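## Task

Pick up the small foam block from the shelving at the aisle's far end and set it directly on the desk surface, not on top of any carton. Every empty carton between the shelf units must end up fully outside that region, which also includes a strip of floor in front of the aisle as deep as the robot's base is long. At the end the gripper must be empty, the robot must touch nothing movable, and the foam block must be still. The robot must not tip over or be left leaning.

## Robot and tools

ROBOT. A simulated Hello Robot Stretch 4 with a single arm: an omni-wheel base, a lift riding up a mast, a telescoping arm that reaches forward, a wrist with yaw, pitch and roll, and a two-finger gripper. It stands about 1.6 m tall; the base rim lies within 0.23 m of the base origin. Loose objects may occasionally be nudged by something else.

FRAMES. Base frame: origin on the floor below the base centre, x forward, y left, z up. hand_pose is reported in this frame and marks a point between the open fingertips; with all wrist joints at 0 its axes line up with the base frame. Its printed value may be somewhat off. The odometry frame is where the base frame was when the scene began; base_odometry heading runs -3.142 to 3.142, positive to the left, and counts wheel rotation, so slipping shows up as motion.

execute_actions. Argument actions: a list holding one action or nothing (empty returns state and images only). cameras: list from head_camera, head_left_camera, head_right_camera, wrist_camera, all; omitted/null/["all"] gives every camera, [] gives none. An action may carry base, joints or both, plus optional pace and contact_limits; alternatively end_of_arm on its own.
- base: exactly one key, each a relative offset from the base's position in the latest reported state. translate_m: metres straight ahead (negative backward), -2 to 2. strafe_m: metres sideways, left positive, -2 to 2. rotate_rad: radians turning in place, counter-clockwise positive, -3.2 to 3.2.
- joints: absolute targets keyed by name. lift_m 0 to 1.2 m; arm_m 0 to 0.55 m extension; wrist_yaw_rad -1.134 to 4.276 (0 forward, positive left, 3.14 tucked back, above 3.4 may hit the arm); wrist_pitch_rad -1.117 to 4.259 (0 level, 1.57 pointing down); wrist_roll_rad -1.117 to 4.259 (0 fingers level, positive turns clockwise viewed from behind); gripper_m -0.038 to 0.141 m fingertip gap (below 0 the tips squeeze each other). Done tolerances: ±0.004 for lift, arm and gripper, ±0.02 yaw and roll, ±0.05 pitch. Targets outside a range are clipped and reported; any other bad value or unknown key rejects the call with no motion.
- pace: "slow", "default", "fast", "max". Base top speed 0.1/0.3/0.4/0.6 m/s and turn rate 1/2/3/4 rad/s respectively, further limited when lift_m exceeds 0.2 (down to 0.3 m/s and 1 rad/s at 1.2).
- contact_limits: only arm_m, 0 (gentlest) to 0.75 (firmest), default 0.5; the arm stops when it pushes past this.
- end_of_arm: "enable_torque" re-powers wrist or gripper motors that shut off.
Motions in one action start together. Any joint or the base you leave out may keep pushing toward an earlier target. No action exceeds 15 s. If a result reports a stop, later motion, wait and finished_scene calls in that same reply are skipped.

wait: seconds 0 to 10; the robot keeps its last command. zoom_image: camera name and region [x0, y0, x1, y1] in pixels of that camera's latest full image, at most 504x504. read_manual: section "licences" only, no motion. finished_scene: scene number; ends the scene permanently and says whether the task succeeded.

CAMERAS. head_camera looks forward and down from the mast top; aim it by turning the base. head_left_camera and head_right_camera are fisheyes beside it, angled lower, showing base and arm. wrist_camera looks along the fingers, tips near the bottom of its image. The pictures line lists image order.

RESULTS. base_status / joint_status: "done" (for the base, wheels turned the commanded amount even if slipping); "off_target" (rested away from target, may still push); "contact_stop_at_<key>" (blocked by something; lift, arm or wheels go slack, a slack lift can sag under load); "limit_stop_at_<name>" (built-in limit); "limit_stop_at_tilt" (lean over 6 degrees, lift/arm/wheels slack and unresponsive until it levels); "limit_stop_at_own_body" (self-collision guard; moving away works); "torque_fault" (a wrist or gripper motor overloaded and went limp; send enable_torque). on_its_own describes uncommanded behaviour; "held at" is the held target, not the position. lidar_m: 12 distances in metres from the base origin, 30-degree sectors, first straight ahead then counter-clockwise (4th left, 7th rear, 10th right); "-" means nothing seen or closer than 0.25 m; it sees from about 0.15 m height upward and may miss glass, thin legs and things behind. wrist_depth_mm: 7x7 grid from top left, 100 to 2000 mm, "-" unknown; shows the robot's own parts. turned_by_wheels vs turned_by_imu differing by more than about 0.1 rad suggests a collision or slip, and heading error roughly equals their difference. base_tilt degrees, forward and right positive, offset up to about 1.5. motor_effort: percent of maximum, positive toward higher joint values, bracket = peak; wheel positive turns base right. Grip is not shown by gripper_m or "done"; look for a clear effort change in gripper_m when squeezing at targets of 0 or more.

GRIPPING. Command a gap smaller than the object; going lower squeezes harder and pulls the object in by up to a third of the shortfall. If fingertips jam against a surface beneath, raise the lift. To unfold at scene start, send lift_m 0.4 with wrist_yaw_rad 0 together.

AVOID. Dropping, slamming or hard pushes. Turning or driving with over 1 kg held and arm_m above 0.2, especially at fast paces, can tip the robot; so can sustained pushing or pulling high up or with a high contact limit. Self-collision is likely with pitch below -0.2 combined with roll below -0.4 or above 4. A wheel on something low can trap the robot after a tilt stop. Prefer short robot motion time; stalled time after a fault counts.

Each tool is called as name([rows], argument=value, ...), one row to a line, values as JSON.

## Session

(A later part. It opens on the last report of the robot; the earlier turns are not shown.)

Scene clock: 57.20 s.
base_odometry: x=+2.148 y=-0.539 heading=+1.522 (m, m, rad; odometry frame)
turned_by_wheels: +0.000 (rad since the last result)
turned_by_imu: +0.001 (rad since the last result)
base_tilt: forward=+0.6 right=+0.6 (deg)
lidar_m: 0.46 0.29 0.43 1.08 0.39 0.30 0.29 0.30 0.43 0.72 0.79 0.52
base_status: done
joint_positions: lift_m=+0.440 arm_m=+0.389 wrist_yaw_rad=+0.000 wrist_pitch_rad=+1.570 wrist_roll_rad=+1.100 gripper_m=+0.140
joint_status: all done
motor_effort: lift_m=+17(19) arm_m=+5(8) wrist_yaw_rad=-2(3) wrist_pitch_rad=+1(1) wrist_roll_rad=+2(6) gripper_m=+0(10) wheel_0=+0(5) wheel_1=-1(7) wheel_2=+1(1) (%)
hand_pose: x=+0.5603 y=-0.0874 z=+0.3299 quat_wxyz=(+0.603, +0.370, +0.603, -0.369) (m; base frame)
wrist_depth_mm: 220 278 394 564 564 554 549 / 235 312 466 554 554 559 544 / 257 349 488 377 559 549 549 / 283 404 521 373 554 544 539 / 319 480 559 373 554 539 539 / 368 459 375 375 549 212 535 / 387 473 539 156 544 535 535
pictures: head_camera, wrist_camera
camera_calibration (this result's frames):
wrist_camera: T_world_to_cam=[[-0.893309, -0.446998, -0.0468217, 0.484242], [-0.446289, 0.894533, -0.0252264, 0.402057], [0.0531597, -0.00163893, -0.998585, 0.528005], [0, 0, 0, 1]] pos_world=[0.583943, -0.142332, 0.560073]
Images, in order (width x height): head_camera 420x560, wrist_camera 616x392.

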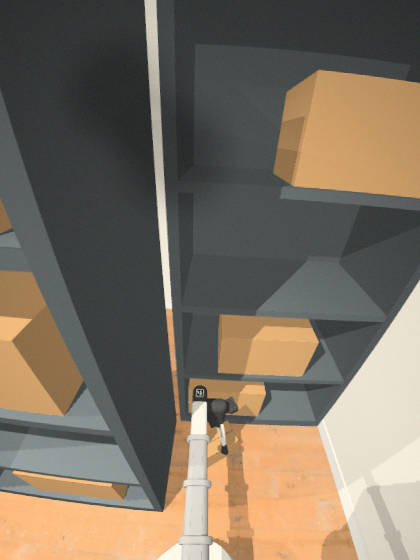

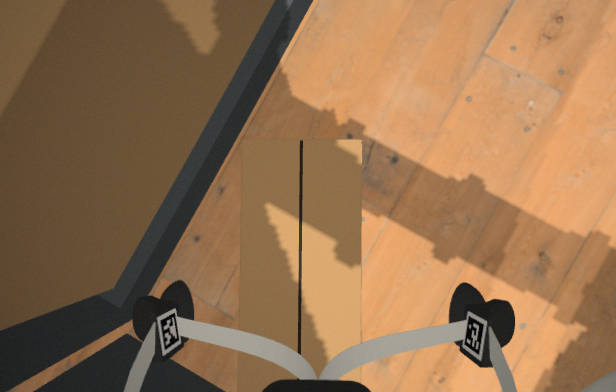

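execute_actions([
  {"joints":{"arm_m":0.408}},
], cameras=[])

execute_actions([
  {"joints":{"lift_m":0.24},"pace":"slow"},
], cameras=["wrist_camera"])

execute_actions([
  {"joints":{"gripper_m":0.03}},
], cameras=["wrist_camera"])

Scene clock: 58.07 s.
base_odometry: x=+2.148 y=-0.539 heading=+1.522 (m, m, rad; odometry frame)
turned_by_wheels: +0.000 (rad since the last result)
turned_by_imu: +0.000 (rad since the last result)
base_tilt: forward=+0.6 right=+0.6 (deg)
lidar_m: 0.48 0.31 0.45 1.10 0.43 0.30 0.27 0.30 0.45 0.72 0.80 0.58
base_status: not commanded
joint_positions: lift_m=+0.440 arm_m=+0.407 wrist_yaw_rad=+0.000 wrist_pitch_rad=+1.570 wrist_roll_rad=+1.100 gripper_m=+0.140
joint_status: all done
motor_effort: lift_m=+17(16) arm_m=+5(2) wrist_yaw_rad=-2(2) wrist_pitch_rad=+1(1) wrist_roll_rad=+2(3) gripper_m=+0(2) wheel_0=+0(0) wheel_1=-1(1) wheel_2=+1(1) (%)
hand_pose: x=+0.5782 y=-0.0874 z=+0.3299 quat_wxyz=(+0.603, +0.370, +0.603, -0.369) (m; base frame)
wrist_depth_mm: 220 251 355 544 559 554 549 / 219 279 418 564 554 554 544 / 231 315 488 559 554 549 544 / 256 366 512 377 554 549 544 / 287 433 554 375 539 544 539 / 327 424 554 373 544 211 530 / 353 462 554 156 539 530 530
pictures: none
No camera images: the call's "cameras" was empty. Leave "cameras" out to get every camera's image.

Scene clock: 60.43 s.
base_odometry: x=+2.148 y=-0.539 heading=+1.522 (m, m, rad; odometry frame)
turned_by_wheels: +0.000 (rad since the last result)
turned_by_imu: +0.000 (rad since the last result)
base_tilt: forward=+0.7 right=+0.6 (deg)
lidar_m: 0.46 0.33 0.43 1.07 0.43 0.27 0.26 0.31 0.43 0.74 0.78 0.59
base_status: not commanded
joint_positions: lift_m=+0.241 arm_m=+0.407 wrist_yaw_rad=+0.000 wrist_pitch_rad=+1.569 wrist_roll_rad=+1.100 gripper_m=+0.140
joint_status: all done
motor_effort: lift_m=+12(15) arm_m=+5(5) wrist_yaw_rad=-3(2) wrist_pitch_rad=+3(4) wrist_roll_rad=+3(3) gripper_m=-2(2) wheel_0=+0(0) wheel_1=+0(1) wheel_2=+1(1) (%)
hand_pose: x=+0.5785 y=-0.0874 z=+0.1303 quat_wxyz=(+0.603, +0.370, +0.602, -0.369) (m; base frame)
wrist_depth_mm: 193 248 309 366 362 357 353 / 208 276 183 181 179 359 351 / 229 290 181 179 178 357 349 / 253 317 181 178 176 349 349 / 283 366 179 178 176 351 347 / 290 220 179 177 174 208 343 / 329 359 177 175 173 343 342
pictures: wrist_camera
camera_calibration (this result's frames):
wrist_camera: T_world_to_cam=[[-0.893385, -0.44679, -0.047344, 0.491293], [-0.446065, 0.894637, -0.025487, 0.405062], [0.053743, -0.00165122, -0.998553, 0.327378], [0, 0, 0, 1]] pos_world=[0.602004, -0.142338, 0.360488]
Images, in order (width x height): wrist_camera 616x392.

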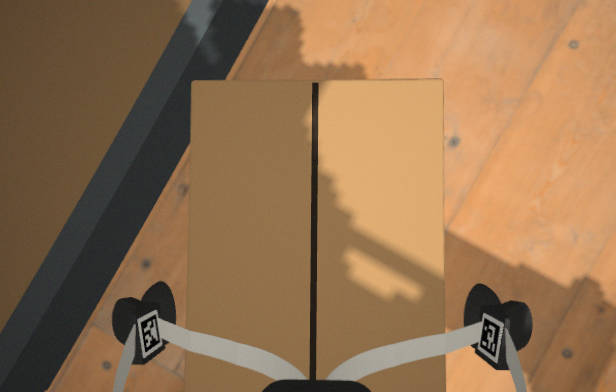

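Scene clock: 62.53 s.
base_odometry: x=+2.148 y=-0.539 heading=+1.522 (m, m, rad; odometry frame)
turned_by_wheels: +0.000 (rad since the last result)
turned_by_imu: +0.000 (rad since the last result)
base_tilt: forward=+0.6 right=+0.6 (deg)
lidar_m: 0.54 0.30 0.46 1.04 0.42 0.28 0.28 0.30 0.43 0.73 0.79 0.59
base_status: not commanded
joint_positions: lift_m=+0.240 arm_m=+0.407 wrist_yaw_rad=+0.000 wrist_pitch_rad=+1.570 wrist_roll_rad=+1.100 gripper_m=+0.031
joint_status: all done
motor_effort: lift_m=+17(17) arm_m=+5(5) wrist_yaw_rad=-2(2) wrist_pitch_rad=+1(5) wrist_roll_rad=+1(2) gripper_m=-37(39) wheel_0=+0(0) wheel_1=+0(0) wheel_2=+1(1) (%)
hand_pose: x=+0.5783 y=-0.0874 z=+0.1299 quat_wxyz=(+0.603, +0.370, +0.603, -0.369) (m; base frame)
wrist_depth_mm: 195 251 315 359 357 351 349 / 211 278 163 162 160 351 347 / 231 286 162 160 160 351 345 / 255 324 161 160 158 347 347 / 285 359 160 159 158 347 343 / 291 357 160 158 156 176 340 / 300 171 159 158 156 163 340
pictures: wrist_camera
camera_calibration (this result's frames):
wrist_camera: T_world_to_cam=[[-0.893377, -0.446857, -0.0468591, 0.49108], [-0.446146, 0.894604, -0.0252449, 0.405003], [0.0532012, -0.00164724, -0.998582, 0.327301], [0, 0, 0, 1]] pos_world=[0.601998, -0.142336, 0.360073]
Images, in order (width x height): wrist_camera 616x392.

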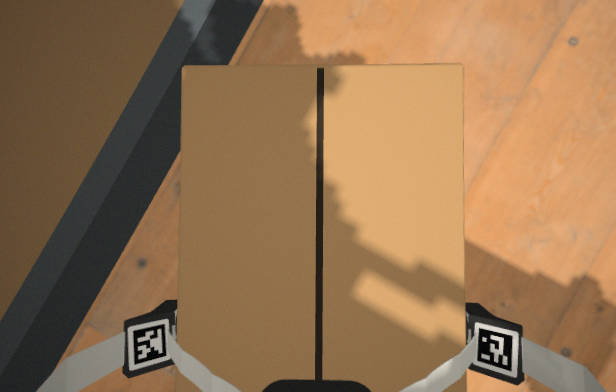

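execute_actions([
  {"joints":{"lift_m":0.55},"pace":"slow"},
], cameras=[])

execute_actions([
  {"joints":{"arm_m":0.0,"wrist_roll_rad":1.57}},
], cameras=["wrist_camera","head_left_camera"])

execute_actions([
  {"base":{"strafe_m":0.4},"pace":"slow"},
], cameras=[])

Scene clock: 65.87 s.
base_odometry: x=+2.148 y=-0.539 heading=+1.522 (m, m, rad; odometry frame)
turned_by_wheels: +0.000 (rad since the last result)
turned_by_imu: +0.001 (rad since the last result)
base_tilt: forward=+0.7 right=+0.6 (deg)
lidar_m: 0.43 0.33 0.45 1.07 0.42 0.28 0.28 0.32 0.42 0.71 0.79 0.55
base_status: not commanded
joint_positions: lift_m=+0.550 arm_m=+0.407 wrist_yaw_rad=+0.000 wrist_pitch_rad=+1.570 wrist_roll_rad=+1.100 gripper_m=+0.031
joint_status: all done
motor_effort: lift_m=+23(23) arm_m=+5(5) wrist_yaw_rad=-2(2) wrist_pitch_rad=+1(1) wrist_roll_rad=+2(2) gripper_m=-35(37) wheel_0=+0(0) wheel_1=+0(0) wheel_2=+1(1) (%)
hand_pose: x=+0.5783 y=-0.0874 z=+0.4395 quat_wxyz=(+0.603, +0.370, +0.603, -0.369) (m; base frame)
wrist_depth_mm: 334 330 355 609 668 668 654 / 330 329 163 162 160 654 647 / 330 329 162 161 160 654 647 / 327 364 161 160 158 654 647 / 325 433 160 159 158 647 647 / 330 433 160 158 157 176 640 / 324 171 158 157 157 162 580
pictures: none
No camera images: the call's "cameras" was empty. Leave "cameras" out to get every camera's image.

Scene clock: 68.17 s.
base_odometry: x=+2.148 y=-0.539 heading=+1.522 (m, m, rad; odometry frame)
turned_by_wheels: +0.000 (rad since the last result)
turned_by_imu: +0.000 (rad since the last result)
base_tilt: forward=+0.6 right=+0.6 (deg)
lidar_m: 0.58 0.30 0.42 1.05 0.40 0.28 0.29 0.32 0.45 0.73 0.80 0.26
base_status: not commanded
joint_positions: lift_m=+0.550 arm_m=+0.001 wrist_yaw_rad=+0.000 wrist_pitch_rad=+1.570 wrist_roll_rad=+1.570 gripper_m=+0.031
joint_status: all done
motor_effort: lift_m=+22(23) arm_m=-5(8) wrist_yaw_rad=-2(3) wrist_pitch_rad=-1(0) wrist_roll_rad=+3(9) gripper_m=-37(37) wheel_0=+0(0) wheel_1=+0(0) wheel_2=+1(1) (%)
hand_pose: x=+0.1720 y=-0.0874 z=+0.4395 quat_wxyz=(+0.500, +0.500, +0.500, -0.500) (m; base frame)
wrist_depth_mm: 699 683 676 683 668 661 661 / 691 691 163 162 160 661 661 / 691 683 162 161 159 661 647 / 683 683 161 160 158 442 647 / 683 691 160 159 158 439 389 / 683 668 160 158 157 176 436 / 683 170 159 158 156 163 433
pictures: head_left_camera, wrist_camera
camera_calibration (this result's frames):
wrist_camera: T_world_to_cam=[[-0.998903, 0.00649372, -0.0463678, 0.200088], [0.00764869, 0.999664, -0.024775, 0.162456], [0.0461913, -0.0251025, -0.998617, 0.657166], [0, 0, 0, 1]] pos_world=[0.16827, -0.147205, 0.66956]
Images, in order (width x height): head_left_camera 420x672, wrist_camera 616x392.

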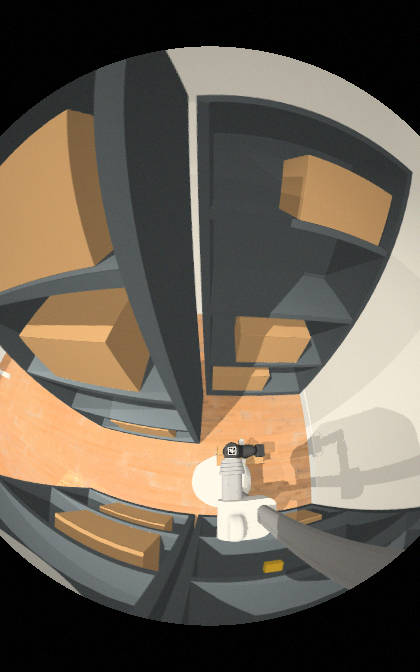

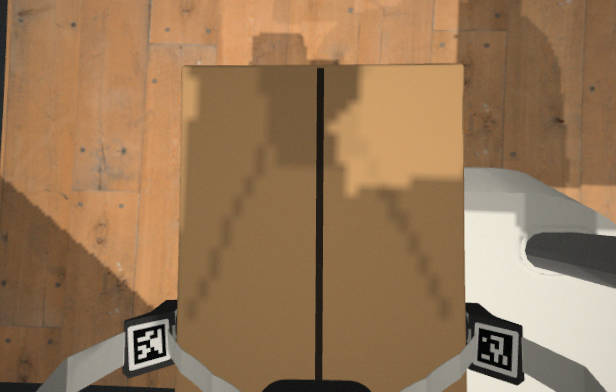

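Scene clock: 73.30 s.
base_odometry: x=+1.748 y=-0.519 heading=+1.522 (m, m, rad; odometry frame)
turned_by_wheels: +0.000 (rad since the last result)
turned_by_imu: +0.003 (rad since the last result)
base_tilt: forward=+0.6 right=+0.6 (deg)
lidar_m: 0.27 0.31 0.47 2.82 0.38 0.29 0.26 0.30 0.42 1.12 1.05 0.25
base_status: done
joint_positions: lift_m=+0.550 arm_m=+0.001 wrist_yaw_rad=+0.000 wrist_pitch_rad=+1.570 wrist_roll_rad=+1.570 gripper_m=+0.031
joint_status: not commanded
motor_effort: lift_m=+23(22) arm_m=-5(5) wrist_yaw_rad=-2(2) wrist_pitch_rad=-1(0) wrist_roll_rad=+2(2) gripper_m=-35(36) wheel_0=+0(5) wheel_1=+0(2) wheel_2=+1(1) (%)
hand_pose: x=+0.1720 y=-0.0874 z=+0.4395 quat_wxyz=(+0.500, +0.500, +0.500, -0.500) (m; base frame)
wrist_depth_mm: 707 699 683 676 676 668 661 / 190 691 163 162 161 661 647 / 266 315 162 161 159 654 654 / 609 603 162 160 158 445 647 / 609 603 160 159 158 439 392 / 410 415 160 158 157 176 436 / 325 170 159 157 156 163 433
pictures: none
No camera images: the call's "cameras" was empty. Leave "cameras" out to get every camera's image.

Same situation as before; continuing in steps.

execute_actions([
  {"base":{"translate_m":-0.01},"pace":"slow"},
], cameras=[])

execute_actions([
  {"base":{"strafe_m":0.4},"pace":"slow"},
], cameras=[])

Scene clock: 74.33 s.
base_odometry: x=+1.748 y=-0.529 heading=+1.522 (m, m, rad; odometry frame)
turned_by_wheels: +0.000 (rad since the last result)
turned_by_imu: +0.000 (rad since the last result)
base_tilt: forward=+0.6 right=+0.6 (deg)
lidar_m: 0.28 0.32 0.49 2.81 0.37 0.28 0.25 0.29 0.41 1.12 1.07 0.26
base_status: done
joint_positions: lift_m=+0.550 arm_m=+0.001 wrist_yaw_rad=+0.000 wrist_pitch_rad=+1.570 wrist_roll_rad=+1.570 gripper_m=+0.031
joint_status: not commanded
motor_effort: lift_m=+22(23) arm_m=-5(5) wrist_yaw_rad=-2(1) wrist_pitch_rad=+0(0) wrist_roll_rad=+2(4) gripper_m=-38(36) wheel_0=-1(1) wheel_1=+0(3) wheel_2=+0(6) (%)
hand_pose: x=+0.1720 y=-0.0874 z=+0.4395 quat_wxyz=(+0.500, +0.500, +0.500, -0.500) (m; base frame)
wrist_depth_mm: 691 691 683 683 668 668 661 / 204 691 163 162 160 661 654 / 270 314 162 161 159 661 654 / 609 603 161 160 159 442 634 / 603 603 160 159 158 442 392 / 407 418 160 158 157 177 436 / 325 171 159 158 156 162 430
pictures: none
No camera images: the call's "cameras" was empty. Leave "cameras" out to get every camera's image.

Scene clock: 79.47 s.
base_odometry: x=+1.348 y=-0.509 heading=+1.521 (m, m, rad; odometry frame)
turned_by_wheels: +0.000 (rad since the last result)
turned_by_imu: +0.002 (rad since the last result)
base_tilt: forward=+0.6 right=+0.6 (deg)
lidar_m: 0.31 0.33 2.53 2.43 0.33 0.25 0.25 0.28 0.37 1.22 0.45 0.25
base_status: done
joint_positions: lift_m=+0.550 arm_m=+0.001 wrist_yaw_rad=+0.000 wrist_pitch_rad=+1.570 wrist_roll_rad=+1.570 gripper_m=+0.031
joint_status: not commanded
motor_effort: lift_m=+22(22) arm_m=-5(5) wrist_yaw_rad=-2(2) wrist_pitch_rad=+0(0) wrist_roll_rad=+2(1) gripper_m=-36(36) wheel_0=+0(5) wheel_1=-1(5) wheel_2=-1(0) (%)
hand_pose: x=+0.1719 y=-0.0874 z=+0.4395 quat_wxyz=(+0.500, +0.500, +0.500, -0.500) (m; base frame)
wrist_depth_mm: 336 362 609 676 668 661 654 / 334 362 163 162 160 654 647 / 330 366 162 161 159 647 654 / 329 375 161 160 159 442 609 / 329 375 160 159 158 439 397 / 327 340 160 158 157 176 436 / 325 172 159 158 157 163 433
pictures: none
No camera images: the call's "cameras" was empty. Leave "cameras" out to get every camera's image.

execute_actions([
  {"base":{"translate_m":0.035},"pace":"slow"},
], cameras=[])

execute_actions([
  {"base":{"strafe_m":0.45},"pace":"slow"},
], cameras=[])

execute_actions([
  {"base":{"strafe_m":0.7}},
])

Scene clock: 81.10 s.
base_odometry: x=+1.350 y=-0.474 heading=+1.521 (m, m, rad; odometry frame)
turned_by_wheels: +0.000 (rad since the last result)
turned_by_imu: +0.000 (rad since the last result)
base_tilt: forward=+0.6 right=+0.7 (deg)
lidar_m: 0.25 0.26 2.50 2.42 0.38 0.30 0.27 0.29 0.43 1.40 0.41 0.26
base_status: done
joint_positions: lift_m=+0.550 arm_m=+0.001 wrist_yaw_rad=+0.000 wrist_pitch_rad=+1.570 wrist_roll_rad=+1.570 gripper_m=+0.031
joint_status: not commanded
motor_effort: lift_m=+22(22) arm_m=-5(5) wrist_yaw_rad=-2(2) wrist_pitch_rad=-1(1) wrist_roll_rad=+3(2) gripper_m=-35(37) wheel_0=+0(2) wheel_1=+1(1) wheel_2=+0(4) (%)
hand_pose: x=+0.1719 y=-0.0874 z=+0.4395 quat_wxyz=(+0.500, +0.500, +0.500, -0.500) (m; base frame)
wrist_depth_mm: 332 332 530 668 676 661 654 / 332 330 163 162 160 668 654 / 332 330 163 161 160 661 654 / 330 329 161 160 158 445 647 / 329 325 161 158 158 442 392 / 325 324 160 158 157 177 433 / 324 171 159 158 156 162 436
pictures: none
No camera images: the call's "cameras" was empty. Leave "cameras" out to get every camera's image.

Scene clock: 86.73 s.
base_odometry: x=+0.901 y=-0.452 heading=+1.521 (m, m, rad; odometry frame)
turned_by_wheels: +0.000 (rad since the last result)
turned_by_imu: +0.003 (rad since the last result)
base_tilt: forward=+0.6 right=+0.6 (deg)
lidar_m: 0.70 1.99 2.03 1.96 2.09 1.02 0.51 0.30 0.35 1.08 0.42 0.25
base_status: done
joint_positions: lift_m=+0.550 arm_m=+0.001 wrist_yaw_rad=+0.000 wrist_pitch_rad=+1.570 wrist_roll_rad=+1.570 gripper_m=+0.031
joint_status: not commanded
motor_effort: lift_m=+23(23) arm_m=-5(5) wrist_yaw_rad=-2(2) wrist_pitch_rad=+0(1) wrist_roll_rad=+3(2) gripper_m=-37(36) wheel_0=-1(5) wheel_1=+0(2) wheel_2=+1(2) (%)
hand_pose: x=+0.1719 y=-0.0874 z=+0.4395 quat_wxyz=(+0.500, +0.500, +0.500, -0.500) (m; base frame)
wrist_depth_mm: 621 609 609 683 676 668 654 / 621 609 163 162 160 668 661 / 210 373 162 160 159 654 647 / 676 683 161 160 159 445 627 / 691 676 160 159 158 439 394 / 683 676 160 158 157 176 436 / 676 171 159 158 156 163 433
pictures: none
No camera images: the call's "cameras" was empty. Leave "cameras" out to get every camera's image.

Scene clock: 90.40 s.
base_odometry: x=+0.201 y=-0.417 heading=+1.522 (m, m, rad; odometry frame)
turned_by_wheels: +0.000 (rad since the last result)
turned_by_imu: +0.003 (rad since the last result)
base_tilt: forward=+0.6 right=+0.6 (deg)
lidar_m: 1.87 2.02 1.32 1.27 1.37 1.86 0.84 1.85 0.86 1.18 0.86 0.29
base_status: done
joint_positions: lift_m=+0.550 arm_m=+0.001 wrist_yaw_rad=+0.000 wrist_pitch_rad=+1.570 wrist_roll_rad=+1.570 gripper_m=+0.031
joint_status: not commanded
motor_effort: lift_m=+22(23) arm_m=-5(5) wrist_yaw_rad=-1(2) wrist_pitch_rad=+0(0) wrist_roll_rad=+2(3) gripper_m=-36(36) wheel_0=+2(8) wheel_1=-1(10) wheel_2=+1(3) (%)
hand_pose: x=+0.1719 y=-0.0874 z=+0.4395 quat_wxyz=(+0.500, +0.500, +0.500, -0.500) (m; base frame)
wrist_depth_mm: 691 691 683 676 668 654 654 / 707 691 163 162 160 661 654 / 699 683 162 161 160 661 661 / 691 676 162 160 159 442 640 / 691 683 160 159 158 439 392 / 691 676 160 158 157 176 433 / 683 171 158 157 156 162 433
pictures: head_camera, head_left_camera, head_right_camera, wrist_camera
camera_calibration (this result's frames):
wrist_camera: T_world_to_cam=[[-0.998903, 0.00649378, -0.0463701, 0.200089], [0.0076488, 0.999664, -0.024775, 0.162457], [0.0461936, -0.0251025, -0.998617, 0.657198], [0, 0, 0, 1]] pos_world=[0.168269, -0.147205, 0.669592]
Images, in order (width x height): head_camera 420x560, head_left_camera 420x672, head_right_camera 420x672, wrist_camera 616x392.

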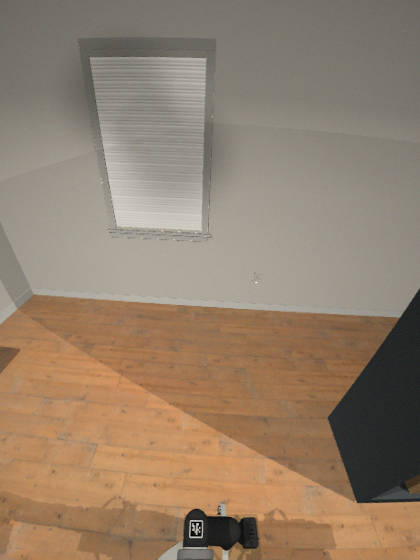

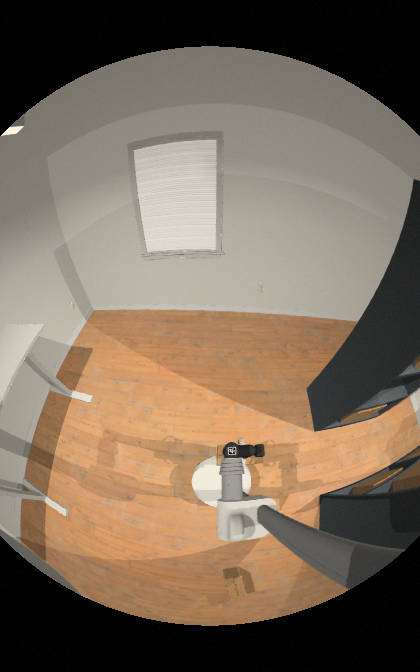

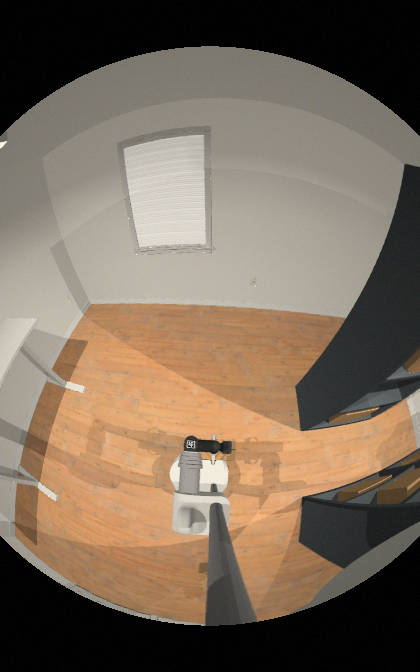

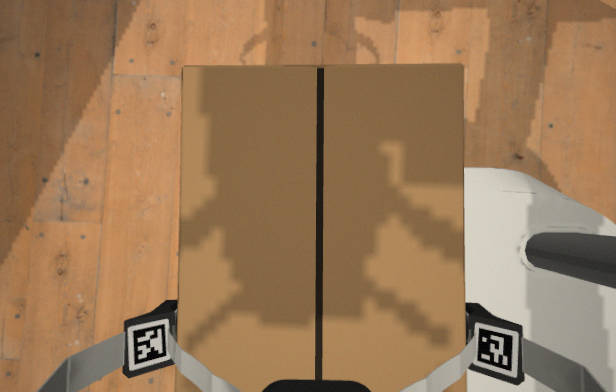

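execute_actions([
  {"base":{"translate_m":0.5},"joints":{"arm_m":0.5,"lift_m":0.4}},
], cameras=[])

execute_actions([
  {"joints":{"lift_m":0.243}},
], cameras=[])

execute_actions([
  {"joints":{"gripper_m":0.14}},
], cameras=[])

execute_actions([
  {"joints":{"lift_m":0.5}},
], cameras=[])

execute_actions([
  {"base":{"translate_m":-0.5},"joints":{"arm_m":0,"wrist_roll_rad":0,"gripper_m":0}},
], cameras=[])

execute_actions([
  {"base":{"rotate_rad":-1.62}},
])

Scene clock: 93.93 s.
base_odometry: x=+0.226 y=+0.082 heading=+1.521 (m, m, rad; odometry frame)
turned_by_wheels: +0.000 (rad since the last result)
turned_by_imu: -0.001 (rad since the last result)
base_tilt: forward=+0.7 right=+0.6 (deg)
lidar_m: 0.60 1.46 2.04 1.24 1.36 2.38 1.37 1.18 1.09 0.82 0.89 0.61
base_status: done
joint_positions: lift_m=+0.400 arm_m=+0.499 wrist_yaw_rad=+0.000 wrist_pitch_rad=+1.570 wrist_roll_rad=+1.570 gripper_m=+0.031
joint_status: all done
motor_effort: lift_m=+18(22) arm_m=+5(8) wrist_yaw_rad=-3(2) wrist_pitch_rad=+1(0) wrist_roll_rad=+1(3) gripper_m=-37(36) wheel_0=+0(3) wheel_1=-2(4) wheel_2=+0(5) (%)
hand_pose: x=+0.6703 y=-0.0874 z=+0.2899 quat_wxyz=(+0.501, +0.500, +0.500, -0.499) (m; base frame)
wrist_depth_mm: 539 530 530 521 517 517 508 / 539 535 163 162 160 508 508 / 535 525 162 161 159 508 504 / 530 530 161 160 158 504 504 / 525 521 160 159 158 500 504 / 530 525 160 159 157 176 496 / 525 171 159 157 156 163 492
pictures: none
No camera images: the call's "cameras" was empty. Leave "cameras" out to get every camera's image.

Scene clock: 95.67 s.
base_odometry: x=+0.226 y=+0.082 heading=+1.521 (m, m, rad; odometry frame)
turned_by_wheels: +0.000 (rad since the last result)
turned_by_imu: +0.000 (rad since the last result)
base_tilt: forward=+0.7 right=+0.6 (deg)
lidar_m: 0.59 1.46 2.05 1.24 1.36 2.36 1.35 1.17 1.13 0.82 0.90 0.62
base_status: not commanded
joint_positions: lift_m=+0.243 arm_m=+0.499 wrist_yaw_rad=+0.000 wrist_pitch_rad=+1.570 wrist_roll_rad=+1.570 gripper_m=+0.031
joint_status: all done
motor_effort: lift_m=+17(19) arm_m=+5(5) wrist_yaw_rad=-3(3) wrist_pitch_rad=+2(1) wrist_roll_rad=+3(3) gripper_m=-36(36) wheel_0=+0(0) wheel_1=-2(2) wheel_2=+0(0) (%)
hand_pose: x=+0.6703 y=-0.0874 z=+0.1329 quat_wxyz=(+0.501, +0.500, +0.500, -0.499) (m; base frame)
wrist_depth_mm: 377 368 368 364 359 355 351 / 370 370 163 162 160 353 353 / 373 366 162 161 160 353 349 / 368 366 161 160 158 351 349 / 366 364 160 159 158 349 347 / 364 362 160 158 156 176 345 / 364 171 158 158 156 163 342
pictures: none
No camera images: the call's "cameras" was empty. Leave "cameras" out to get every camera's image.

Scene clock: 97.77 s.
base_odometry: x=+0.226 y=+0.082 heading=+1.521 (m, m, rad; odometry frame)
turned_by_wheels: +0.000 (rad since the last result)
turned_by_imu: +0.000 (rad since the last result)
base_tilt: forward=+0.6 right=+0.6 (deg)
lidar_m: 0.61 1.47 2.06 1.25 1.32 2.36 1.28 1.15 1.13 0.82 0.91 0.63
base_status: not commanded
joint_positions: lift_m=+0.243 arm_m=+0.499 wrist_yaw_rad=+0.000 wrist_pitch_rad=+1.570 wrist_roll_rad=+1.570 gripper_m=+0.140
joint_status: all done
motor_effort: lift_m=+13(17) arm_m=+4(5) wrist_yaw_rad=-2(0) wrist_pitch_rad=+1(2) wrist_roll_rad=+2(2) gripper_m=-2(35) wheel_0=+0(0) wheel_1=-2(2) wheel_2=-1(1) (%)
hand_pose: x=+0.6704 y=-0.0874 z=+0.1332 quat_wxyz=(+0.501, +0.500, +0.500, -0.499) (m; base frame)
wrist_depth_mm: 377 377 368 364 364 362 355 / 377 373 368 183 181 357 351 / 377 373 183 181 180 355 351 / 373 368 182 181 179 355 349 / 368 370 182 179 177 351 349 / 370 220 180 179 177 197 345 / 368 362 179 177 175 195 347
pictures: none
No camera images: the call's "cameras" was empty. Leave "cameras" out to get every camera's image.

Scene clock: 99.90 s.
base_odometry: x=+0.226 y=+0.082 heading=+1.521 (m, m, rad; odometry frame)
turned_by_wheels: +0.000 (rad since the last result)
turned_by_imu: +0.000 (rad since the last result)
base_tilt: forward=+0.7 right=+0.6 (deg)
lidar_m: 0.60 1.47 2.07 1.25 1.33 2.37 1.30 1.18 1.09 0.82 0.89 0.61
base_status: not commanded
joint_positions: lift_m=+0.500 arm_m=+0.499 wrist_yaw_rad=+0.000 wrist_pitch_rad=+1.570 wrist_roll_rad=+1.570 gripper_m=+0.140
joint_status: all done
motor_effort: lift_m=+22(25) arm_m=+5(4) wrist_yaw_rad=-2(2) wrist_pitch_rad=+2(2) wrist_roll_rad=+3(3) gripper_m=-1(1) wheel_0=+0(0) wheel_1=-2(2) wheel_2=-1(1) (%)
hand_pose: x=+0.6704 y=-0.0874 z=+0.3895 quat_wxyz=(+0.501, +0.500, +0.500, -0.499) (m; base frame)
wrist_depth_mm: 640 640 627 627 615 615 609 / 640 634 621 621 615 609 603 / 640 627 634 615 615 603 603 / 634 634 627 439 615 609 603 / 634 627 615 436 609 597 597 / 634 615 609 433 603 212 597 / 627 621 615 157 603 591 591
pictures: none
No camera images: the call's "cameras" was empty. Leave "cameras" out to get every camera's image.

Scene clock: 103.07 s.
base_odometry: x=+0.201 y=-0.417 heading=+1.521 (m, m, rad; odometry frame)
turned_by_wheels: +0.000 (rad since the last result)
turned_by_imu: +0.002 (rad since the last result)
base_tilt: forward=+0.6 right=+0.6 (deg)
lidar_m: 1.05 1.99 1.31 1.29 1.39 1.88 0.81 1.88 0.85 1.16 0.89 1.94
base_status: done
joint_positions: lift_m=+0.500 arm_m=+0.001 wrist_yaw_rad=+0.000 wrist_pitch_rad=+1.570 wrist_roll_rad=+0.000 gripper_m=+0.000
joint_status: all done
motor_effort: lift_m=+22(22) arm_m=-5(5) wrist_yaw_rad=-2(3) wrist_pitch_rad=+0(2) wrist_roll_rad=+0(5) gripper_m=-6(6) wheel_0=+1(5) wheel_1=+0(5) wheel_2=+0(5) (%)
hand_pose: x=+0.1719 y=-0.0874 z=+0.3895 quat_wxyz=(+0.707, +0.000, +0.707, +0.000) (m; base frame)
wrist_depth_mm: 647 654 634 634 621 627 615 / 647 640 627 627 621 615 609 / 640 634 634 621 621 615 603 / 634 634 621 621 609 609 603 / 627 627 418 433 609 603 603 / 621 410 402 203 603 597 597 / 627 404 171 188 180 591 591
pictures: none
No camera images: the call's "cameras" was empty. Leave "cameras" out to get every camera's image.

Scene clock: 105.13 s.
base_odometry: x=+0.201 y=-0.418 heading=-0.099 (m, m, rad; odometry frame)
turned_by_wheels: -1.620 (rad since the last result)
turned_by_imu: -1.570 (rad since the last result)
base_tilt: forward=+0.6 right=+0.5 (deg)
lidar_m: 1.05 0.88 2.00 1.07 2.00 1.36 1.29 1.31 1.86 0.84 1.88 0.87
base_status: done
joint_positions: lift_m=+0.500 arm_m=+0.001 wrist_yaw_rad=+0.000 wrist_pitch_rad=+1.570 wrist_roll_rad=+0.000 gripper_m=+0.000
joint_status: not commanded
motor_effort: lift_m=+21(22) arm_m=-5(5) wrist_yaw_rad=-2(2) wrist_pitch_rad=+0(0) wrist_roll_rad=+0(1) gripper_m=-7(9) wheel_0=-1(5) wheel_1=+0(9) wheel_2=-1(7) (%)
hand_pose: x=+0.1720 y=-0.0874 z=+0.3896 quat_wxyz=(+0.707, +0.000, +0.707, +0.000) (m; base frame)
wrist_depth_mm: 654 640 640 640 627 621 621 / 640 634 634 627 621 615 609 / 640 640 627 621 615 615 609 / 640 627 627 621 609 609 609 / 634 627 418 436 609 603 597 / 627 410 404 204 477 591 597 / 621 404 171 187 180 597 591
pictures: head_camera, head_left_camera, head_right_camera, wrist_camera
camera_calibration (this result's frames):
wrist_camera: T_world_to_cam=[[-0.00770507, -0.998915, -0.0459292, -0.0607257], [-0.999638, 0.00887847, -0.0253989, 0.248089], [0.0257791, 0.0457169, -0.998622, 0.617054], [0, 0, 0, 1]] pos_world=[0.231624, -0.0910723, 0.619716]
Images, in order (width x height): head_camera 420x560, head_left_camera 420x672, head_right_camera 420x672, wrist_camera 616x392.

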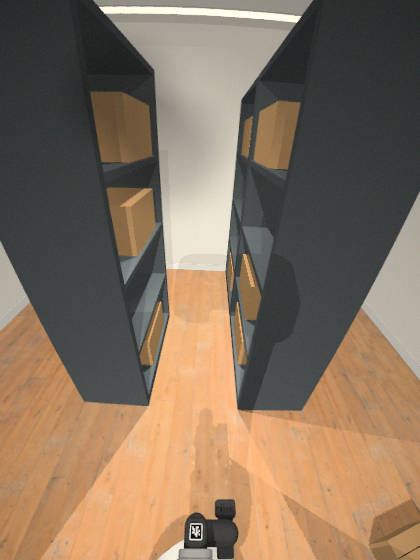

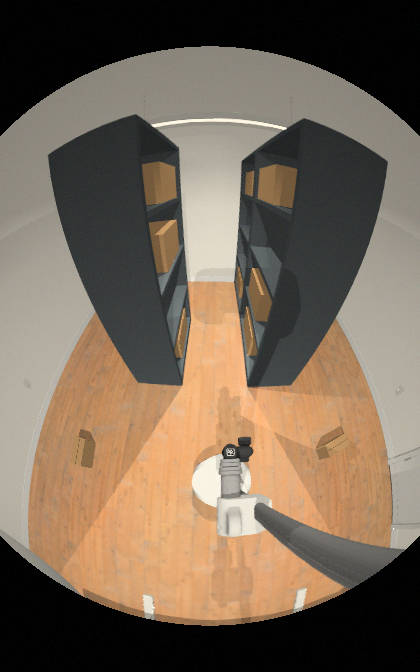

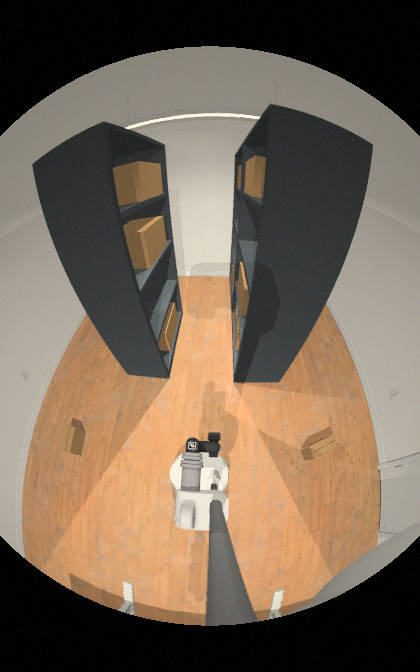

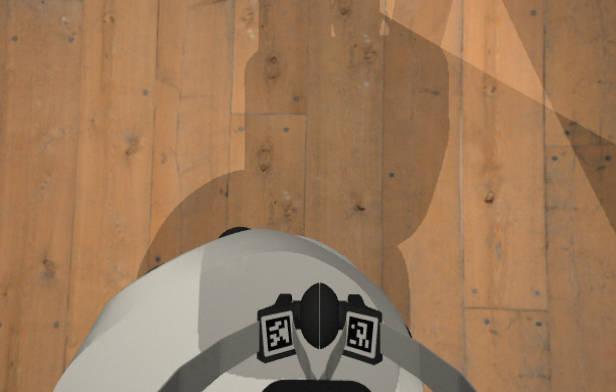

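execute_actions([
  {"base":{"strafe_m":0.065}},
], cameras=[])

execute_actions([
  {"base":{"translate_m":0.5}},
], cameras=["head_camera","wrist_camera"])

Scene clock: 106.50 s.
base_odometry: x=+0.208 y=-0.353 heading=-0.099 (m, m, rad; odometry frame)
turned_by_wheels: +0.000 (rad since the last result)
turned_by_imu: +0.000 (rad since the last result)
base_tilt: forward=+0.6 right=+0.6 (deg)
lidar_m: 1.05 0.87 1.92 1.03 1.93 1.35 1.28 1.31 1.90 0.89 1.93 0.90
base_status: done
joint_positions: lift_m=+0.500 arm_m=+0.001 wrist_yaw_rad=+0.000 wrist_pitch_rad=+1.570 wrist_roll_rad=+0.000 gripper_m=+0.000
joint_status: not commanded
motor_effort: lift_m=+21(22) arm_m=-5(5) wrist_yaw_rad=-2(2) wrist_pitch_rad=+1(0) wrist_roll_rad=+2(0) gripper_m=-8(7) wheel_0=+0(7) wheel_1=-1(7) wheel_2=-1(3) (%)
hand_pose: x=+0.1720 y=-0.0874 z=+0.3896 quat_wxyz=(+0.707, +0.000, +0.707, +0.000) (m; base frame)
wrist_depth_mm: 647 647 640 627 627 621 615 / 640 634 634 627 615 621 615 / 640 634 634 621 615 615 603 / 634 627 627 627 615 609 597 / 634 627 418 433 609 603 609 / 634 410 399 204 477 603 597 / 615 404 171 187 180 597 585
pictures: none
No camera images: the call's "cameras" was empty. Leave "cameras" out to get every camera's image.

Scene clock: 109.63 s.
base_odometry: x=+0.705 y=-0.402 heading=-0.099 (m, m, rad; odometry frame)
turned_by_wheels: +0.000 (rad since the last result)
turned_by_imu: -0.001 (rad since the last result)
base_tilt: forward=+0.7 right=+0.6 (deg)
lidar_m: 1.00 0.42 0.50 1.83 1.07 1.84 2.54 1.87 0.96 1.15 0.46 0.44
base_status: done
joint_positions: lift_m=+0.500 arm_m=+0.001 wrist_yaw_rad=+0.000 wrist_pitch_rad=+1.570 wrist_roll_rad=+0.000 gripper_m=+0.000
joint_status: not commanded
motor_effort: lift_m=+21(21) arm_m=-5(5) wrist_yaw_rad=-2(2) wrist_pitch_rad=+0(0) wrist_roll_rad=+0(0) gripper_m=-7(7) wheel_0=-1(7) wheel_1=-2(6) wheel_2=+1(7) (%)
hand_pose: x=+0.1720 y=-0.0874 z=+0.3896 quat_wxyz=(+0.707, +0.000, +0.707, +0.000) (m; base frame)
wrist_depth_mm: 569 640 634 640 634 564 535 / 564 640 627 615 615 564 394 / 634 640 627 621 615 609 591 / 634 634 627 609 615 609 609 / 634 627 421 433 609 609 597 / 627 413 402 203 484 597 591 / 621 404 171 187 180 597 597
pictures: head_camera, wrist_camera
camera_calibration (this result's frames):
wrist_camera: T_world_to_cam=[[-0.00768231, -0.998915, -0.0459296, -0.0607282], [-0.999637, 0.00885767, -0.0254421, 0.248103], [0.0258213, 0.0457175, -0.998621, 0.617074], [0, 0, 0, 1]] pos_world=[0.231613, -0.091071, 0.619746]
Images, in order (width x height): head_camera 420x560, wrist_camera 616x392.

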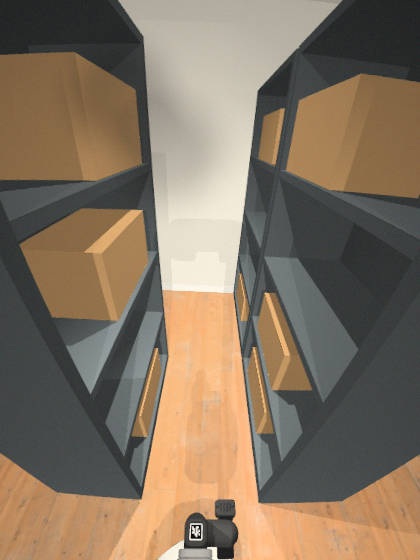

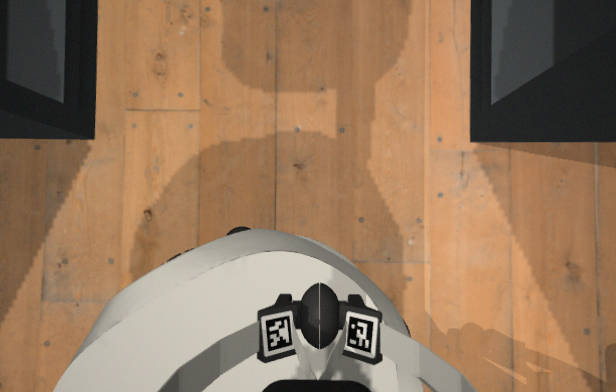

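execute_actions([
  {"base":{"translate_m":0.7}},
], cameras=[])

Scene clock: 113.57 s.
base_odometry: x=+1.402 y=-0.471 heading=-0.099 (m, m, rad; odometry frame)
turned_by_wheels: +0.000 (rad since the last result)
turned_by_imu: -0.001 (rad since the last result)
base_tilt: forward=+0.7 right=+0.6 (deg)
lidar_m: 1.39 0.36 0.26 0.25 0.27 0.40 2.86 0.44 0.30 0.28 0.29 0.42
base_status: done
joint_positions: lift_m=+0.500 arm_m=+0.001 wrist_yaw_rad=+0.000 wrist_pitch_rad=+1.570 wrist_roll_rad=+0.000 gripper_m=+0.000
joint_status: not commanded
motor_effort: lift_m=+20(21) arm_m=-5(5) wrist_yaw_rad=-2(2) wrist_pitch_rad=+0(0) wrist_roll_rad=+1(1) gripper_m=-8(7) wheel_0=-1(5) wheel_1=-1(4) wheel_2=+0(7) (%)
hand_pose: x=+0.1720 y=-0.0874 z=+0.3896 quat_wxyz=(+0.707, +0.000, +0.707, +0.000) (m; base frame)
wrist_depth_mm: 564 640 634 627 621 591 535 / 564 634 634 621 627 591 427 / 535 634 627 621 609 580 424 / 535 627 621 621 615 580 424 / 539 627 421 430 615 580 421 / 539 410 402 204 603 580 418 / 517 404 171 187 180 544 421
pictures: none
No camera images: the call's "cameras" was empty. Leave "cameras" out to get every camera's image.

execute_actions([
  {"base":{"strafe_m":-0.025},"pace":"slow"},
], cameras=[])

execute_actions([
  {"base":{"translate_m":0.85}},
], cameras=[])

execute_actions([
  {"base":{"strafe_m":0.2}},
], cameras=[])

execute_actions([
  {"base":{"rotate_rad":-1.62},"joints":{"lift_m":0.45}},
], cameras=[])

execute_actions([
  {"joints":{"wrist_pitch_rad":0.14}},
])

Scene clock: 114.97 s.
base_odometry: x=+1.399 y=-0.496 heading=-0.099 (m, m, rad; odometry frame)
turned_by_wheels: +0.000 (rad since the last result)
turned_by_imu: +0.000 (rad since the last result)
base_tilt: forward=+0.6 right=+0.6 (deg)
lidar_m: 1.30 0.42 0.30 0.26 0.30 0.41 2.92 0.41 0.29 0.26 0.28 0.41
base_status: done
joint_positions: lift_m=+0.500 arm_m=+0.001 wrist_yaw_rad=+0.000 wrist_pitch_rad=+1.570 wrist_roll_rad=+0.000 gripper_m=+0.000
joint_status: not commanded
motor_effort: lift_m=+20(21) arm_m=-5(5) wrist_yaw_rad=-2(2) wrist_pitch_rad=+0(1) wrist_roll_rad=+1(0) gripper_m=-6(9) wheel_0=+3(5) wheel_1=-1(1) wheel_2=-1(5) (%)
hand_pose: x=+0.1720 y=-0.0874 z=+0.3896 quat_wxyz=(+0.707, +0.000, +0.707, +0.000) (m; base frame)
wrist_depth_mm: 569 640 634 627 621 544 535 / 574 640 634 621 621 539 387 / 559 634 634 621 615 535 384 / 554 627 615 621 615 530 382 / 549 634 421 433 609 525 382 / 549 410 402 204 597 525 382 / 549 402 171 187 180 525 382
pictures: none
No camera images: the call's "cameras" was empty. Leave "cameras" out to get every camera's image.

Scene clock: 119.27 s.
base_odometry: x=+2.245 y=-0.580 heading=-0.099 (m, m, rad; odometry frame)
turned_by_wheels: +0.000 (rad since the last result)
turned_by_imu: -0.002 (rad since the last result)
base_tilt: forward=+0.6 right=+0.6 (deg)
lidar_m: 0.62 0.65 0.74 0.70 0.40 0.43 1.17 0.41 0.31 0.29 0.30 0.45
base_status: done
joint_positions: lift_m=+0.500 arm_m=+0.001 wrist_yaw_rad=+0.000 wrist_pitch_rad=+1.570 wrist_roll_rad=+0.000 gripper_m=+0.000
joint_status: not commanded
motor_effort: lift_m=+20(20) arm_m=-5(5) wrist_yaw_rad=-2(2) wrist_pitch_rad=+1(0) wrist_roll_rad=+2(2) gripper_m=-8(8) wheel_0=-1(5) wheel_1=-1(4) wheel_2=+0(9) (%)
hand_pose: x=+0.1720 y=-0.0874 z=+0.3896 quat_wxyz=(+0.707, +0.000, +0.707, +0.000) (m; base frame)
wrist_depth_mm: 647 640 640 627 621 554 407 / 640 634 634 621 627 554 402 / 634 640 634 621 615 549 402 / 627 634 627 615 609 554 399 / 634 621 421 436 609 554 397 / 627 410 402 204 480 549 399 / 621 402 171 187 180 525 521
pictures: none
No camera images: the call's "cameras" was empty. Leave "cameras" out to get every camera's image.

Scene clock: 121.20 s.
base_odometry: x=+2.265 y=-0.381 heading=-0.099 (m, m, rad; odometry frame)
turned_by_wheels: +0.000 (rad since the last result)
turned_by_imu: +0.001 (rad since the last result)
base_tilt: forward=+0.6 right=+0.6 (deg)
lidar_m: 0.64 0.68 0.54 0.50 0.34 0.25 0.38 0.72 0.49 0.46 0.49 0.67
base_status: done
joint_positions: lift_m=+0.500 arm_m=+0.001 wrist_yaw_rad=+0.000 wrist_pitch_rad=+1.570 wrist_roll_rad=+0.000 gripper_m=+0.000
joint_status: not commanded
motor_effort: lift_m=+21(20) arm_m=-5(5) wrist_yaw_rad=-2(3) wrist_pitch_rad=+1(0) wrist_roll_rad=+1(1) gripper_m=-6(8) wheel_0=+0(5) wheel_1=-1(7) wheel_2=+0(3) (%)
hand_pose: x=+0.1720 y=-0.0874 z=+0.3896 quat_wxyz=(+0.707, +0.000, +0.707, +0.000) (m; base frame)
wrist_depth_mm: 647 640 634 634 621 615 621 / 640 640 634 634 621 621 609 / 640 627 634 627 621 615 609 / 634 634 627 621 609 603 603 / 634 627 421 433 609 609 597 / 621 410 402 203 484 603 591 / 627 402 170 187 180 597 591
pictures: none
No camera images: the call's "cameras" was empty. Leave "cameras" out to get every camera's image.

Scene clock: 123.30 s.
base_odometry: x=+2.265 y=-0.381 heading=-1.719 (m, m, rad; odometry frame)
turned_by_wheels: -1.620 (rad since the last result)
turned_by_imu: -1.570 (rad since the last result)
base_tilt: forward=+0.6 right=+0.6 (deg)
lidar_m: 0.47 0.51 0.70 0.61 0.66 0.55 0.52 0.35 0.26 0.34 0.72 0.52
base_status: done
joint_positions: lift_m=+0.450 arm_m=+0.001 wrist_yaw_rad=+0.000 wrist_pitch_rad=+1.570 wrist_roll_rad=+0.000 gripper_m=+0.000
joint_status: all done
motor_effort: lift_m=+17(19) arm_m=-5(5) wrist_yaw_rad=-2(2) wrist_pitch_rad=+0(0) wrist_roll_rad=+1(1) gripper_m=-7(7) wheel_0=+1(5) wheel_1=+0(5) wheel_2=+0(8) (%)
hand_pose: x=+0.1720 y=-0.0874 z=+0.3399 quat_wxyz=(+0.707, +0.000, +0.707, +0.000) (m; base frame)
wrist_depth_mm: 585 574 585 574 574 564 564 / 591 585 580 574 569 564 564 / 591 585 574 569 569 564 559 / 585 574 569 564 564 559 559 / 580 574 375 407 554 554 549 / 574 355 353 204 549 549 544 / 574 353 171 188 179 554 549
pictures: none
No camera images: the call's "cameras" was empty. Leave "cameras" out to get every camera's image.

Scene clock: 124.70 s.
base_odometry: x=+2.265 y=-0.381 heading=-1.719 (m, m, rad; odometry frame)
turned_by_wheels: +0.000 (rad since the last result)
turned_by_imu: +0.000 (rad since the last result)
base_tilt: forward=+0.6 right=+0.6 (deg)
lidar_m: 0.45 0.49 0.67 0.64 0.68 0.58 0.52 0.34 0.26 0.28 0.76 0.51
base_status: not commanded
joint_positions: lift_m=+0.450 arm_m=+0.001 wrist_yaw_rad=+0.000 wrist_pitch_rad=+0.143 wrist_roll_rad=+0.000 gripper_m=+0.000
joint_status: all done
motor_effort: lift_m=+17(17) arm_m=-5(5) wrist_yaw_rad=-2(2) wrist_pitch_rad=-8(13) wrist_roll_rad=+0(1) gripper_m=-8(10) wheel_0=+2(1) wheel_1=+0(0) wheel_2=-1(0) (%)
hand_pose: x=+0.4573 y=-0.0874 z=+0.5874 quat_wxyz=(+0.997, +0.000, +0.071, +0.000) (m; base frame)
wrist_depth_mm: 707 707 707 707 544 266 272 / 723 723 715 715 544 270 271 / 723 723 732 723 539 272 272 / 732 741 741 741 544 276 283 / 603 488 585 585 473 281 283 / 373 375 368 204 370 285 285 / 293 290 171 187 180 287 286
pictures: head_camera, head_left_camera, head_right_camera, wrist_camera
camera_calibration (this result's frames):
wrist_camera: T_world_to_cam=[[0.0443155, -0.998918, -0.0140944, -0.0919482], [-0.117712, 0.00878886, -0.993009, 0.703361], [0.992058, 0.0456648, -0.117195, -0.152421], [0, 0, 0, 1]] pos_world=[0.23808, -0.0910702, 0.679285]
Images, in order (width x height): head_camera 420x560, head_left_camera 420x672, head_right_camera 420x672, wrist_camera 616x392.

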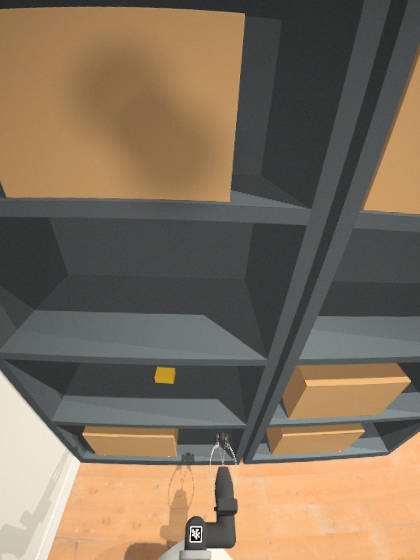

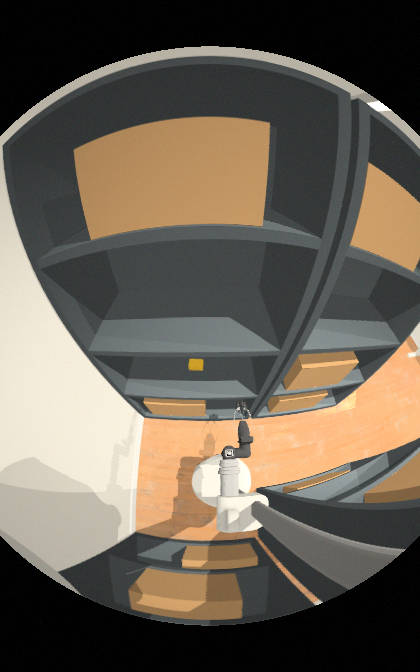

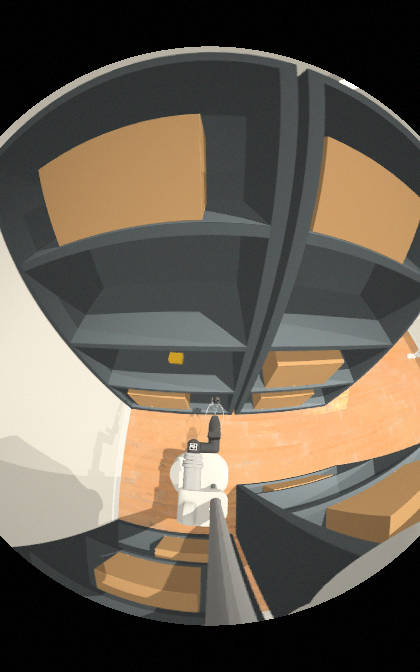

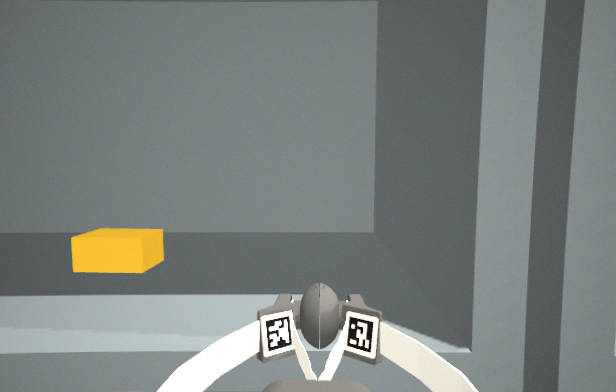

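execute_actions([
  {"base":{"strafe_m":0.27},"joints":{"gripper_m":0.14,"lift_m":0.42}},
], cameras=[])

execute_actions([
  {"joints":{"arm_m":0.16}},
], cameras=["wrist_camera"])

Scene clock: 127.30 s.
base_odometry: x=+2.532 y=-0.421 heading=-1.719 (m, m, rad; odometry frame)
turned_by_wheels: +0.000 (rad since the last result)
turned_by_imu: +0.002 (rad since the last result)
base_tilt: forward=+0.7 right=+0.6 (deg)
lidar_m: 0.46 0.49 0.38 0.37 0.39 0.54 0.55 0.55 0.51 0.48 0.72 0.49
base_status: done
joint_positions: lift_m=+0.420 arm_m=+0.001 wrist_yaw_rad=+0.000 wrist_pitch_rad=+0.143 wrist_roll_rad=+0.000 gripper_m=+0.140
joint_status: all done
motor_effort: lift_m=+17(14) arm_m=-5(5) wrist_yaw_rad=-2(2) wrist_pitch_rad=-7(7) wrist_roll_rad=+2(1) gripper_m=-1(8) wheel_0=+2(6) wheel_1=+0(7) wheel_2=+0(1) (%)
hand_pose: x=+0.4573 y=-0.0874 z=+0.5574 quat_wxyz=(+0.997, +0.000, +0.071, +0.000) (m; base frame)
wrist_depth_mm: 661 699 699 691 699 699 591 / 654 715 707 715 707 707 580 / 647 723 723 723 715 715 591 / 647 732 732 732 723 723 597 / 477 466 469 469 466 469 469 / 300 285 293 294 294 211 297 / 512 286 508 157 759 282 530
pictures: none
No camera images: the call's "cameras" was empty. Leave "cameras" out to get every camera's image.

Scene clock: 128.83 s.
base_odometry: x=+2.532 y=-0.421 heading=-1.719 (m, m, rad; odometry frame)
turned_by_wheels: +0.000 (rad since the last result)
turned_by_imu: +0.000 (rad since the last result)
base_tilt: forward=+0.6 right=+0.6 (deg)
lidar_m: 0.47 0.49 0.41 0.38 0.39 0.54 0.53 0.55 0.52 0.52 0.72 0.51
base_status: not commanded
joint_positions: lift_m=+0.420 arm_m=+0.159 wrist_yaw_rad=+0.000 wrist_pitch_rad=+0.142 wrist_roll_rad=+0.000 gripper_m=+0.140
joint_status: all done
motor_effort: lift_m=+17(16) arm_m=+5(4) wrist_yaw_rad=-3(2) wrist_pitch_rad=-6(6) wrist_roll_rad=+1(1) gripper_m=+0(0) wheel_0=+2(2) wheel_1=+0(0) wheel_2=+0(0) (%)
hand_pose: x=+0.6156 y=-0.0874 z=+0.5575 quat_wxyz=(+0.997, +0.000, +0.071, +0.000) (m; base frame)
wrist_depth_mm: 549 549 549 544 544 539 544 / 559 559 554 559 554 554 549 / 564 564 564 569 564 554 554 / 574 569 569 574 569 564 564 / 473 466 459 317 415 459 466 / 296 273 293 291 293 211 293 / 216 204 203 156 193 202 216
pictures: wrist_camera
camera_calibration (this result's frames):
wrist_camera: T_world_to_cam=[[0.0444612, -0.998912, -0.014075, -0.0994411], [-0.11728, 0.00877249, -0.99306, 0.692083], [0.992103, 0.0458034, -0.116762, -0.313148], [0, 0, 0, 1]] pos_world=[0.396264, -0.0910609, 0.649317]
Images, in order (width x height): wrist_camera 616x392.

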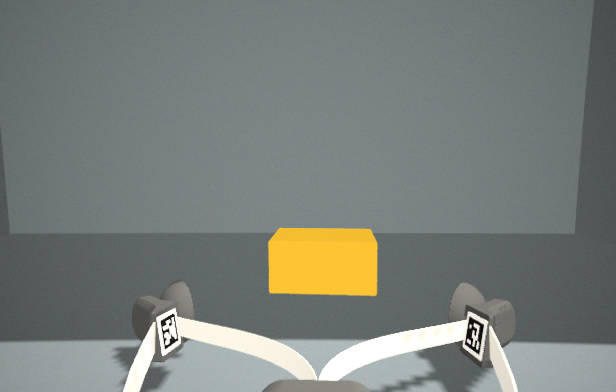

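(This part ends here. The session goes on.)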